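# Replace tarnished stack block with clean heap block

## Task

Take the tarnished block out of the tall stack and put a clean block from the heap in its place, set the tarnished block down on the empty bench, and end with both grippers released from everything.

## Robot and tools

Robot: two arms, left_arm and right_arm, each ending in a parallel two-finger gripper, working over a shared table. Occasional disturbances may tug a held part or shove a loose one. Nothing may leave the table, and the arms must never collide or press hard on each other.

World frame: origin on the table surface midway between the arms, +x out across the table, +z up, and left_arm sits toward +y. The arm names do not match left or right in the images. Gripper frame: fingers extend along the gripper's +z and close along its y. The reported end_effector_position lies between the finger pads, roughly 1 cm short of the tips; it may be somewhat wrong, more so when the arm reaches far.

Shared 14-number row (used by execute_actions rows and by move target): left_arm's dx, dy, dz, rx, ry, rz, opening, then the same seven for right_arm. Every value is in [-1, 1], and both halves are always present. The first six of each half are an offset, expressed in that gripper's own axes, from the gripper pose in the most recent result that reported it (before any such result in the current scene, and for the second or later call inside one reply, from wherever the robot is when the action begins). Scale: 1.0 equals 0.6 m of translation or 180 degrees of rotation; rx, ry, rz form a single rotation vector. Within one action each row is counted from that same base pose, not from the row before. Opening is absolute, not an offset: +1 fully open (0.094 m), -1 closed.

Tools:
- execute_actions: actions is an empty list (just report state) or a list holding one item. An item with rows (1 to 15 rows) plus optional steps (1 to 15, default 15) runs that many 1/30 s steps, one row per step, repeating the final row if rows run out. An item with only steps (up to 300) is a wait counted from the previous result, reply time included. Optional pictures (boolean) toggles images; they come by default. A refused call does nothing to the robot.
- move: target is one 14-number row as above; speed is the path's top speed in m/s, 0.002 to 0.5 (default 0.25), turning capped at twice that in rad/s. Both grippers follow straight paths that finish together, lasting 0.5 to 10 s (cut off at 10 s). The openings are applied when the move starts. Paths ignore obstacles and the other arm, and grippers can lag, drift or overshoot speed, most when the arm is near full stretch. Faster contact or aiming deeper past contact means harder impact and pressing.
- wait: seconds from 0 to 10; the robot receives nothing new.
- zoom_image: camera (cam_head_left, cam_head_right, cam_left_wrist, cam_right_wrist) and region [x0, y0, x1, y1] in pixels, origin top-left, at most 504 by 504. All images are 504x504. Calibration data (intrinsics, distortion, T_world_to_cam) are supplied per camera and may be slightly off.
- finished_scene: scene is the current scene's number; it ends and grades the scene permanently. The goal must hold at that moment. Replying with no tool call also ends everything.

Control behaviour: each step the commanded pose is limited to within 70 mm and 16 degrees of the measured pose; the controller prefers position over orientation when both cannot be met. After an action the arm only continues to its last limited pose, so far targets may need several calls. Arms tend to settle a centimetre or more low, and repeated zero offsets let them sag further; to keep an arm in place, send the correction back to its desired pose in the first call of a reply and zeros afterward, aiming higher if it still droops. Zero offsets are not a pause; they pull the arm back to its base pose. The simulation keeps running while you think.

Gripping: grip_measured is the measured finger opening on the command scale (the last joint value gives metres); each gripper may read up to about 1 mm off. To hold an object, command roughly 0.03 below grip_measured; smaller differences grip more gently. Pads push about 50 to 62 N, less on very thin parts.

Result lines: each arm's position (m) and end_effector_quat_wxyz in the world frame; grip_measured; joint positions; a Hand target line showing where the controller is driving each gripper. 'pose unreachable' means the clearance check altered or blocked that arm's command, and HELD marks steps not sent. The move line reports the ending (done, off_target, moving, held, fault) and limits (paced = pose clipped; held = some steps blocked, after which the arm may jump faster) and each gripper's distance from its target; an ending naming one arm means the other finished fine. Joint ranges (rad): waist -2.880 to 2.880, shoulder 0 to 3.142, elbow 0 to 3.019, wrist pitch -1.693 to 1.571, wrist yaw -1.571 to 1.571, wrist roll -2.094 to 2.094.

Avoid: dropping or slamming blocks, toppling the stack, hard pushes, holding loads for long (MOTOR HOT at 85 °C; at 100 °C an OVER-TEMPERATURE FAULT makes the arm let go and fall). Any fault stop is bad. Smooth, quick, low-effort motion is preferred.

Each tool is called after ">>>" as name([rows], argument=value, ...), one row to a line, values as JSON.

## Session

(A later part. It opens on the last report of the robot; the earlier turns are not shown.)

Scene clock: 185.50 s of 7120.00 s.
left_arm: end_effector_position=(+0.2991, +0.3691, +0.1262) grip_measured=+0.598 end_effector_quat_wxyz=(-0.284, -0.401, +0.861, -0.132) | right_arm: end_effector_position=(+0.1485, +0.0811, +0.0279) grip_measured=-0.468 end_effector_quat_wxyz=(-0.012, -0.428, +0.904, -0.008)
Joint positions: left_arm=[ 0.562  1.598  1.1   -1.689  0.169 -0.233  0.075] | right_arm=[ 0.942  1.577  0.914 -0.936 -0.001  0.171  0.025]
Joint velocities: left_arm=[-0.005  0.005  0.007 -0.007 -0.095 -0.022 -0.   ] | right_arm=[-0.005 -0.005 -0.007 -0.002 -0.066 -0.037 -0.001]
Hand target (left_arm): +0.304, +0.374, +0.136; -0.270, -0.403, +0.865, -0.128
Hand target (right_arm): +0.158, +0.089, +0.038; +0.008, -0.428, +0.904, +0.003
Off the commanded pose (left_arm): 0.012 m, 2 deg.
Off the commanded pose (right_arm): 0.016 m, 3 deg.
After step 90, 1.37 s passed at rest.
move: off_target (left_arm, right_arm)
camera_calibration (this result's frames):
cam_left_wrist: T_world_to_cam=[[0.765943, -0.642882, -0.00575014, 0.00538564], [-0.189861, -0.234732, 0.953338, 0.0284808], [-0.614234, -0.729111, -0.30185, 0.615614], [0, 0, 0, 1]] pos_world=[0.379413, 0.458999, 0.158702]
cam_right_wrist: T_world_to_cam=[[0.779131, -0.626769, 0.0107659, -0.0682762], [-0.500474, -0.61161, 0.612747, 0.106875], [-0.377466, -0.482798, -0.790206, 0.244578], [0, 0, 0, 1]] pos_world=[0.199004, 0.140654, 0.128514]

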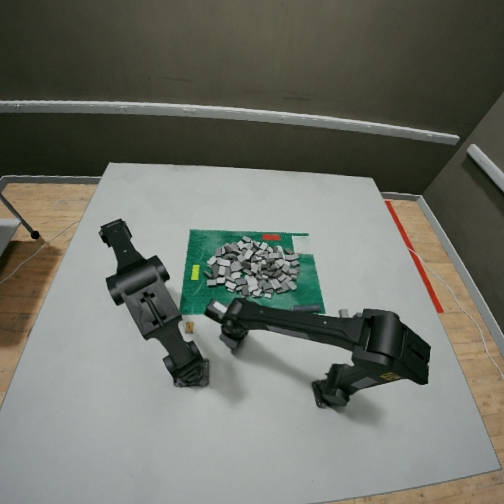

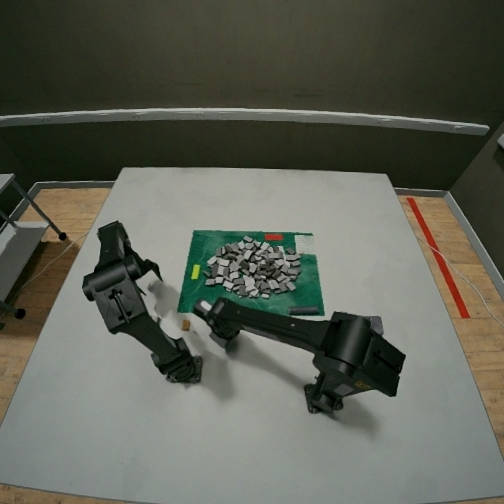

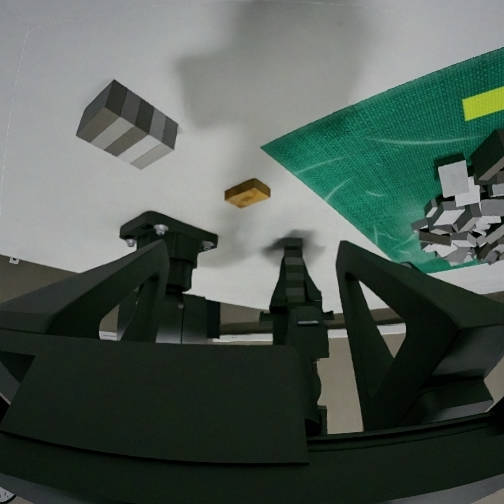

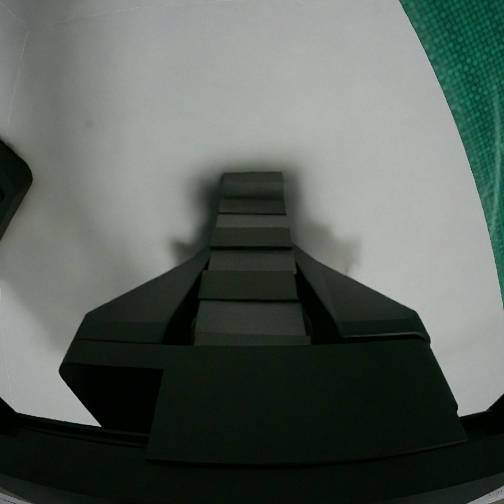

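>>> execute_actions([
  {"rows":[[0,0,-0.02,0,-0.01,0,0.6,-0.022,0.003,-0.012,-0.004,-0.02,-0.008,-0.53]]},
])

>>> zoom_image(camera="cam_right_wrist", region=[190,150,320,260])

Scene clock: 192.30 s of 7120.00 s.
left_arm: end_effector_position=(+0.2986, +0.3697, +0.1260) grip_measured=+0.598 end_effector_quat_wxyz=(-0.284, -0.400, +0.862, -0.130) | right_arm: end_effector_position=(+0.1496, +0.0830, +0.0247) grip_measured=-0.468 end_effector_quat_wxyz=(-0.004, -0.436, +0.900, -0.002)
Joint positions: left_arm=[ 0.562  1.598  1.1   -1.689  0.164 -0.233  0.075] | right_arm=[ 0.942  1.577  0.904 -0.907 -0.001  0.153  0.025]
Joint velocities: left_arm=[-0.005 -0.015  0.012 -0.007 -0.022 -0.051  0.001] | right_arm=[-0.015 -0.015 -0.022 -0.022 -0.007 -0.066  0.001]
Hand target (left_arm): +0.303, +0.374, +0.136; -0.270, -0.403, +0.865, -0.125
Hand target (right_arm): +0.155, +0.092, +0.035; +0.014, -0.439, +0.898, +0.011
Off the commanded pose (left_arm): 0.012 m, 2 deg.
Off the commanded pose (right_arm): 0.015 m, 3 deg.
Steps of this call (steps 1 to 90: nothing new was sent; then 3.30 s passed at rest; steps 91 to 105: all 15 steps of this action). Readings (end_effector_position):
91: left_arm (+0.2989, +0.3694, +0.1261) | right_arm (+0.1487, +0.0814, +0.0273)
92: left_arm (+0.2987, +0.3696, +0.1261) | right_arm (+0.1492, +0.0823, +0.0266)
94: left_arm (+0.2987, +0.3697, +0.1261) | right_arm (+0.1496, +0.0831, +0.0254)
98: left_arm (+0.2986, +0.3697, +0.1260) | right_arm (+0.1495, +0.0829, +0.0247)
105: the state above
camera_calibration (this result's frames):
cam_left_wrist: T_world_to_cam=[[0.764222, -0.644886, -0.00933021, 0.00785632], [-0.188525, -0.237199, 0.952993, 0.0291882], [-0.616784, -0.726539, -0.30285, 0.615659], [0, 0, 0, 1]] pos_world=[0.379228, 0.45929, 0.15871]
cam_right_wrist: T_world_to_cam=[[0.790162, -0.61285, 0.00762238, -0.0706118], [-0.494625, -0.630289, 0.598399, 0.111587], [-0.361925, -0.476603, -0.801162, 0.240816], [0, 0, 0, 1]] pos_world=[0.198145, 0.141831, 0.126697]

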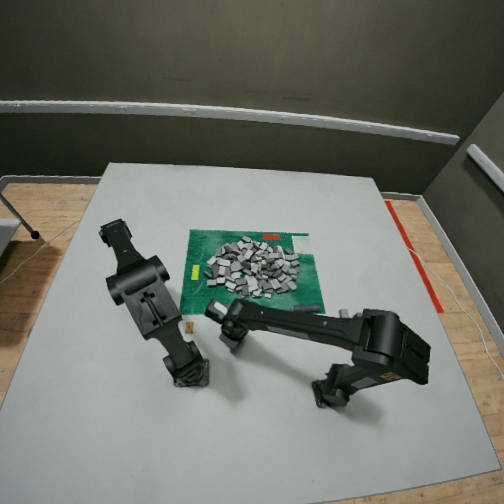

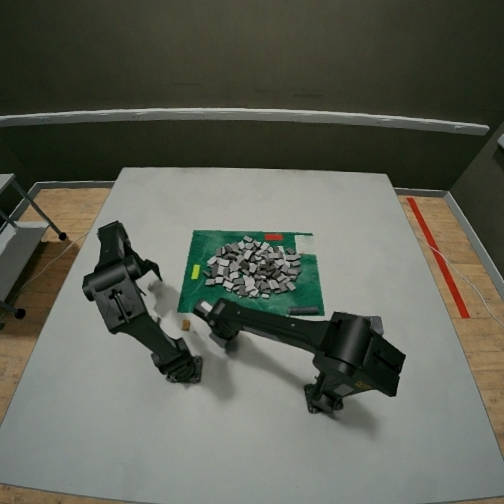

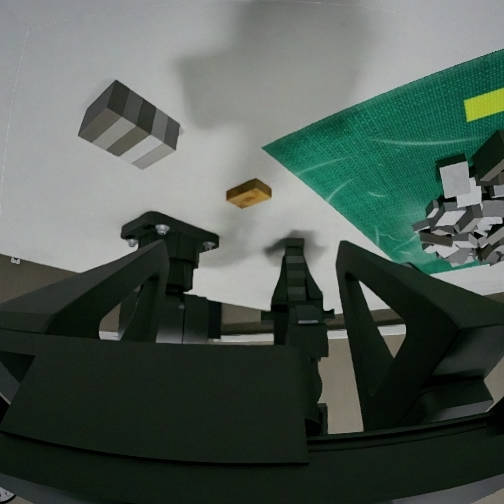

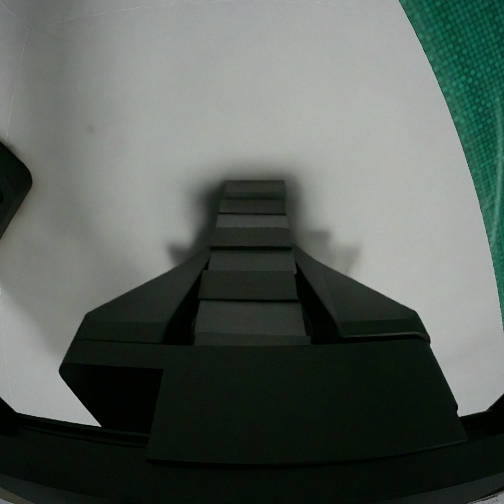

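Region (190, 150, 320, 260) of cam_right_wrist's 504x504 image, scaled by 3.877, with more detail than that image has; it fills the top 426 rows of this view, and the rest is white.

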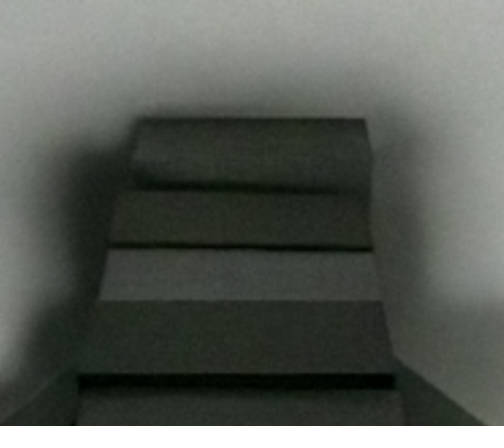

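>>> execute_actions([
  {"rows":[[0,0,-0.02,0,-0.01,0,0.6,-0.026,-0.004,-0.015,0.002,-0.02,0,-0.53]]},
])

>>> zoom_image(camera="cam_right_wrist", region=[190,150,320,260])

Scene clock: 197.17 s of 7120.00 s.
left_arm: end_effector_position=(+0.2982, +0.3703, +0.1259) grip_measured=+0.598 end_effector_quat_wxyz=(-0.285, -0.399, +0.862, -0.128) | right_arm: end_effector_position=(+0.1533, +0.0855, +0.0242) grip_measured=-0.468 end_effector_quat_wxyz=(+0.006, -0.437, +0.900, -0.002)
Joint positions: left_arm=[ 0.562  1.598  1.1   -1.689  0.16  -0.233  0.075] | right_arm=[ 0.942  1.577  0.903 -0.888  0.011  0.152  0.025]
Joint velocities: left_arm=[-0.015  0.005 -0.012  0.007 -0.051 -0.022 -0.001] | right_arm=[-0.005 -0.005 -0.017 -0.017  0.022  0.037  0.001]
Hand target (left_arm): +0.303, +0.375, +0.136; -0.271, -0.402, +0.866, -0.123
Hand target (right_arm): +0.161, +0.094, +0.034; +0.025, -0.436, +0.900, +0.009
Off the commanded pose (left_arm): 0.012 m, 2 deg.
Off the commanded pose (right_arm): 0.015 m, 3 deg.
Steps of this call (steps 1 to 90: nothing new was sent; then 1.37 s passed at rest; steps 91 to 105: all 15 steps of this action). Readings (end_effector_position):
91: left_arm (+0.2984, +0.3700, +0.1260) | right_arm (+0.1506, +0.0831, +0.0246)
92: left_arm (+0.2983, +0.3702, +0.1260) | right_arm (+0.1516, +0.0836, +0.0243)
94: left_arm (+0.2982, +0.3703, +0.1260) | right_arm (+0.1528, +0.0848, +0.0242)
98: left_arm (+0.2982, +0.3703, +0.1259) | right_arm (+0.1533, +0.0855, +0.0242)
105: the state above
camera_calibration (this result's frames):
cam_left_wrist: T_world_to_cam=[[0.762488, -0.646873, -0.0129129, 0.0103253], [-0.187196, -0.23967, 0.952636, 0.029902], [-0.61933, -0.723957, -0.303837, 0.615694], [0, 0, 0, 1]] pos_world=[0.379042, 0.459582, 0.158718]
cam_right_wrist: T_world_to_cam=[[0.790412, -0.612356, 0.0164123, -0.0722766], [-0.505121, -0.63637, 0.582997, 0.117725], [-0.346557, -0.469098, -0.812308, 0.240228], [0, 0, 0, 1]] pos_world=[0.199847, 0.143348, 0.127692]

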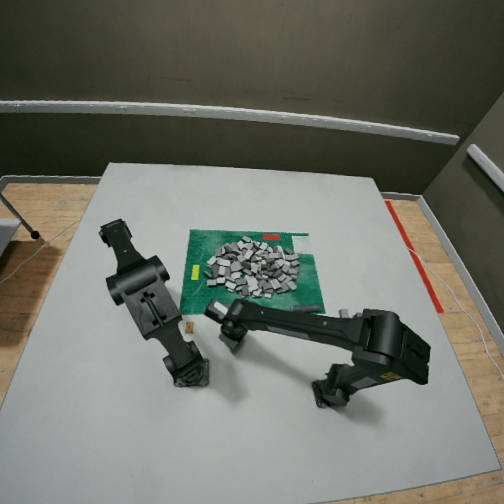

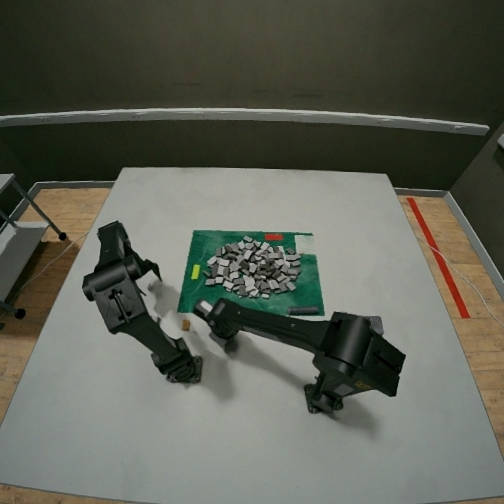

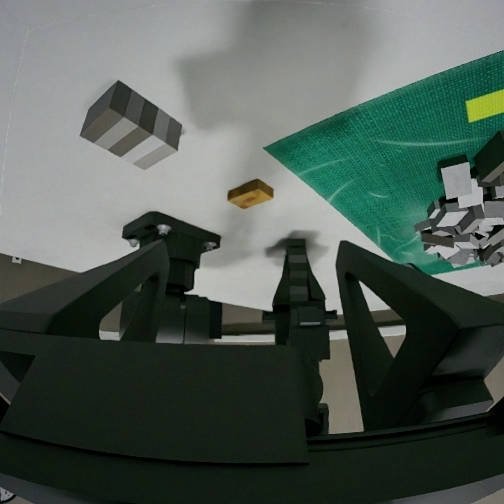

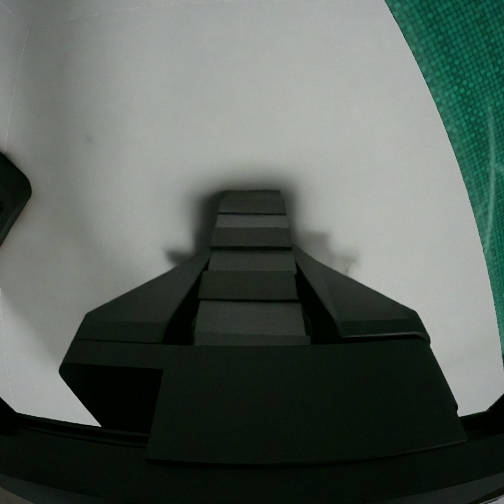

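Region (190, 150, 320, 260) of cam_right_wrist's 504x504 image, scaled by 3.877, with more detail than that image has; it fills the top 426 rows of this view, and the rest is white.

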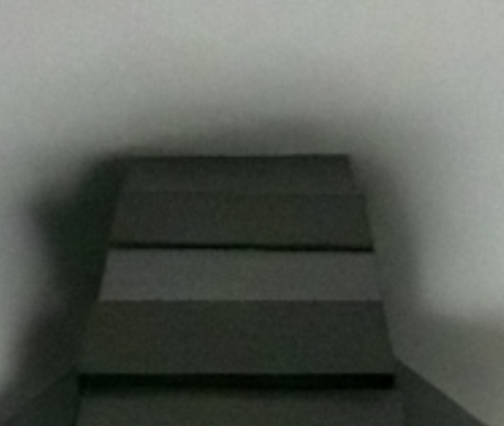

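>>> execute_actions([
  {"rows":[[0,0,-0.02,0,-0.01,0,0.6,0,0.002,0.008,0,0,0,-0.53]]},
])

>>> zoom_image(camera="cam_right_wrist", region=[190,150,320,260])

Scene clock: 201.13 s of 7120.00 s.
left_arm: end_effector_position=(+0.2977, +0.3709, +0.1259) grip_measured=+0.598 end_effector_quat_wxyz=(-0.285, -0.399, +0.862, -0.126) | right_arm: end_effector_position=(+0.1521, +0.0835, +0.0202) grip_measured=-0.468 end_effector_quat_wxyz=(+0.003, -0.437, +0.900, -0.005)
Joint positions: left_arm=[ 0.562  1.598  1.1   -1.689  0.156 -0.233  0.075] | right_arm=[ 0.942  1.584  0.898 -0.884  0.011  0.152  0.025]
Joint velocities: left_arm=[-0.015 -0.005 -0.002 -0.012 -0.007 -0.037  0.   ] | right_arm=[ 0.015  0.005 -0.007 -0.002  0.022  0.037 -0.001]
Hand target (left_arm): +0.303, +0.375, +0.136; -0.271, -0.401, +0.866, -0.121
Hand target (right_arm): +0.152, +0.086, +0.020; +0.007, -0.437, +0.900, -0.002
Off the commanded pose (left_arm): 0.012 m, 2 deg.
Off the commanded pose (right_arm): 0.003 m, 0 deg.
Steps of this call (steps 1 to 90: nothing new was sent; then 0.47 s passed at rest; steps 91 to 105: all 15 steps of this action). Readings (end_effector_position):
91: left_arm (+0.2980, +0.3706, +0.1259) | right_arm (+0.1530, +0.0850, +0.0235)
92: left_arm (+0.2978, +0.3708, +0.1259) | right_arm (+0.1526, +0.0843, +0.0223)
94: left_arm (+0.2977, +0.3709, +0.1259) | right_arm (+0.1520, +0.0833, +0.0202)
98: left_arm (+0.2977, +0.3709, +0.1259) | right_arm (+0.1521, +0.0835, +0.0202)
105: the state above
camera_calibration (this result's frames):
cam_left_wrist: T_world_to_cam=[[0.760888, -0.648681, -0.0161994, 0.012587], [-0.185984, -0.241936, 0.952301, 0.0305621], [-0.621659, -0.721581, -0.304731, 0.615718], [0, 0, 0, 1]] pos_world=[0.378873, 0.459849, 0.158728]
cam_right_wrist: T_world_to_cam=[[0.790482, -0.612231, 0.0176212, -0.0725895], [-0.502699, -0.632087, 0.589712, 0.117346], [-0.349902, -0.475015, -0.807421, 0.236537], [0, 0, 0, 1]] pos_world=[0.199135, 0.14209, 0.123064]

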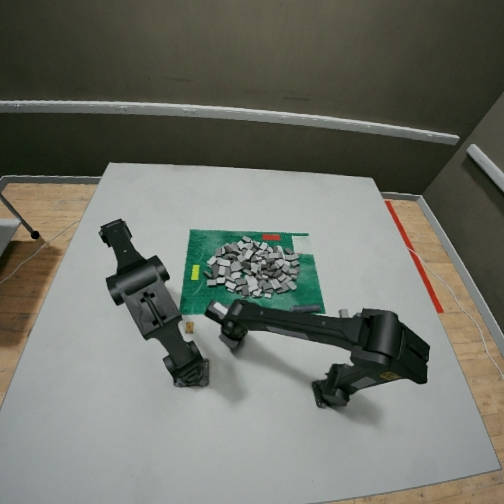

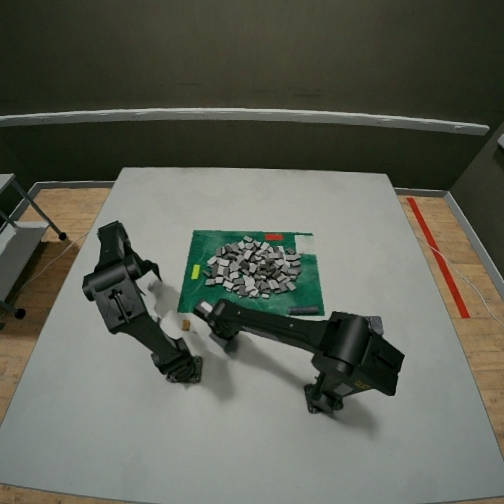

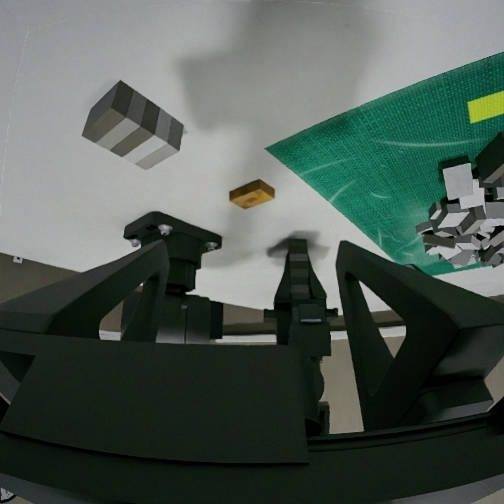

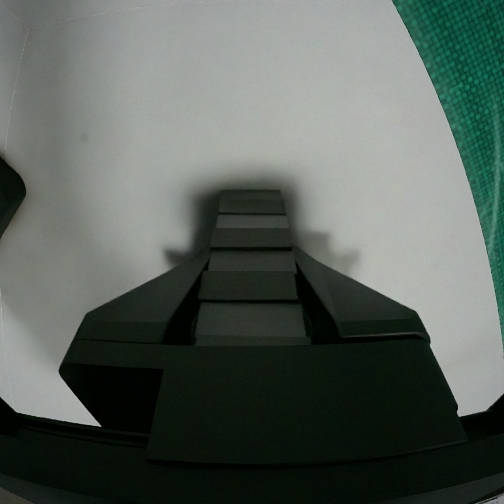

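Region (190, 150, 320, 260) of cam_right_wrist's 504x504 image, scaled by 3.877, with more detail than that image has; it fills the top 426 rows of this view, and the rest is white.

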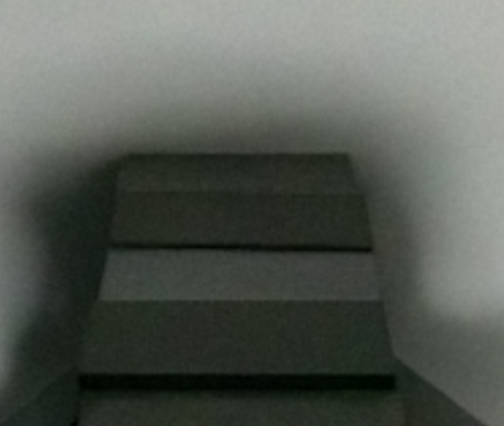

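>>> execute_actions([
  {"rows":[[0,0,-0.02,0,-0.01,0,0.6,-0.01,0,-0.01,0,-0.01,0,0.3]]},
], pictures=false)

>>> move(target=[0,0,-0.02,0,-0.01,0,0.6,-0.03,0,-0.21,0,-0.015,0,0.3], speed=0.1)

>>> zoom_image(camera="cam_left_wrist", region=[240,210,360,330])

Scene clock: 205.77 s of 7120.00 s.
left_arm: end_effector_position=(+0.2972, +0.3715, +0.1258) grip_measured=+0.598 end_effector_quat_wxyz=(-0.286, -0.398, +0.863, -0.124) | right_arm: end_effector_position=(+0.1525, +0.0833, +0.0202) grip_measured=+0.298 end_effector_quat_wxyz=(+0.004, -0.437, +0.900, -0.006)
Joint positions: left_arm=[ 0.562  1.598  1.1   -1.689  0.151 -0.233  0.075] | right_arm=[ 0.942  1.584  0.898 -0.884  0.013  0.152  0.061]
Joint velocities: left_arm=[ 0.005 -0.015 -0.012 -0.002 -0.022 -0.081 -0.   ] | right_arm=[-0.005 -0.005  0.022 -0.007 -0.022  0.037 -0.   ]
Hand target (left_arm): +0.302, +0.376, +0.135; -0.272, -0.401, +0.867, -0.119
Hand target (right_arm): +0.156, +0.088, +0.026; +0.017, -0.437, +0.900, +0.002
Off the commanded pose (left_arm): 0.012 m, 2 deg.
Off the commanded pose (right_arm): 0.008 m, 2 deg.
Steps of this call (steps 1 to 90: nothing new was sent; then 1.13 s passed at rest; steps 91 to 105: all 15 steps of this action). Readings (end_effector_position):
91: left_arm (+0.2975, +0.3712, +0.1258) | right_arm (+0.1522, +0.0834, +0.0202)
92: left_arm (+0.2973, +0.3714, +0.1258) | right_arm (+0.1523, +0.0834, +0.0202)
94: left_arm (+0.2973, +0.3714, +0.1258) | right_arm (+0.1525, +0.0833, +0.0202)
98: left_arm (+0.2972, +0.3715, +0.1258) | right_arm (+0.1525, +0.0833, +0.0202)
105: the state above

Scene clock: 207.67 s of 7120.00 s.
left_arm: end_effector_position=(+0.2968, +0.3720, +0.1257) grip_measured=+0.598 end_effector_quat_wxyz=(-0.286, -0.398, +0.863, -0.122) | right_arm: end_effector_position=(+0.1533, +0.0840, +0.1190) grip_measured=+0.298 end_effector_quat_wxyz=(-0.001, -0.437, +0.900, -0.010)
Joint positions: left_arm=[ 0.562  1.598  1.1   -1.689  0.147 -0.233  0.075] | right_arm=[ 0.942  1.448  1.044 -1.179  0.015  0.152  0.061]
Joint velocities: left_arm=[-0.005 -0.005  0.002 -0.002  0.037  0.051  0.001] | right_arm=[ 0.005 -0.005 -0.012 -0.017  0.037 -0.007  0.   ]
Hand target (left_arm): +0.302, +0.377, +0.135; -0.272, -0.400, +0.867, -0.117
Hand target (right_arm): +0.164, +0.098, +0.145; +0.025, -0.436, +0.899, +0.005
Off the commanded pose (left_arm): 0.012 m, 2 deg.
Off the commanded pose (right_arm): 0.032 m, 3 deg.
move: off_target (left_arm, right_arm)
camera_calibration (this result's frames):
cam_left_wrist: T_world_to_cam=[[0.757507, -0.652419, -0.0230778, 0.017311], [-0.18347, -0.246681, 0.951571, 0.0319597], [-0.626516, -0.716587, -0.306562, 0.615741], [0, 0, 0, 1]] pos_world=[0.378522, 0.46041, 0.158751]
cam_right_wrist: T_world_to_cam=[[0.790534, -0.611956, 0.0237966, -0.0757261], [-0.501703, -0.624845, 0.598216, 0.058262], [-0.351213, -0.484849, -0.800982, 0.317176], [0, 0, 0, 1]] pos_world=[0.20049, 0.143846, 0.221001]

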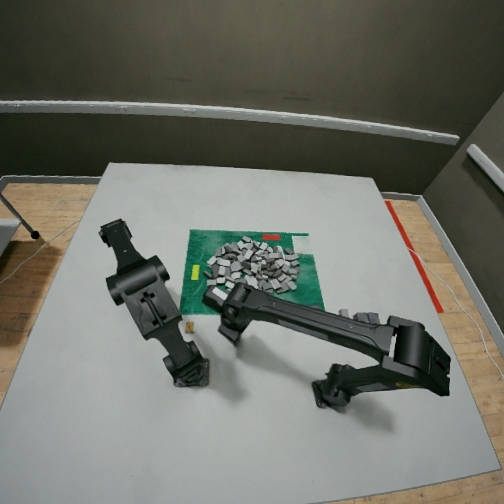

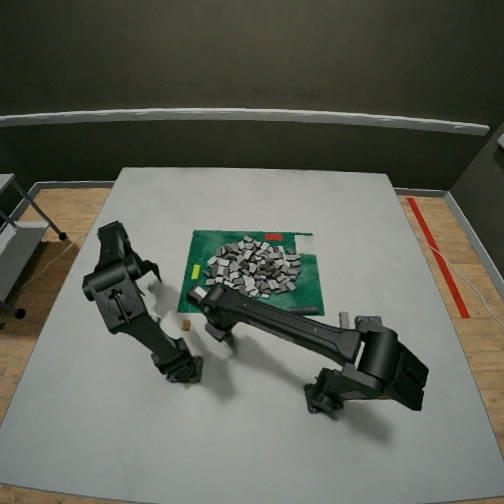

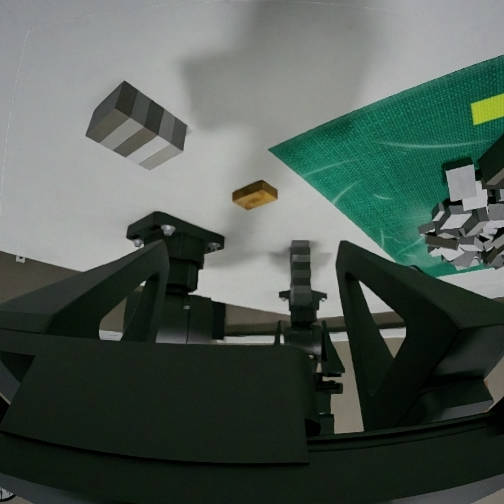

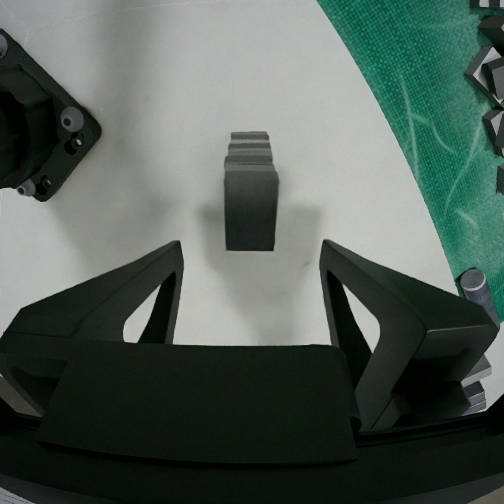

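Region (240, 210, 360, 330) of cam_left_wrist's 504x504 image, scaled by 4.200, with more detail than that image has.

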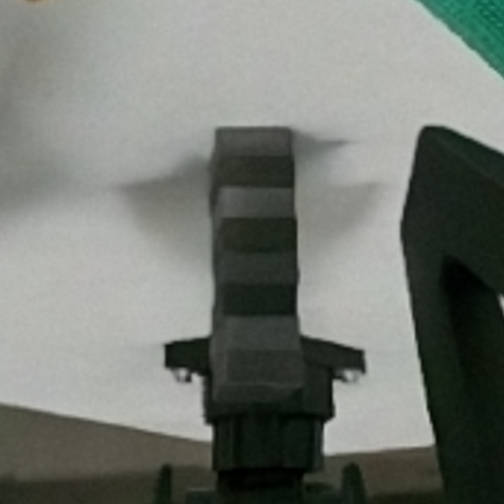

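>>> finished_scene(scene=2)

The scene is finished: the task was done.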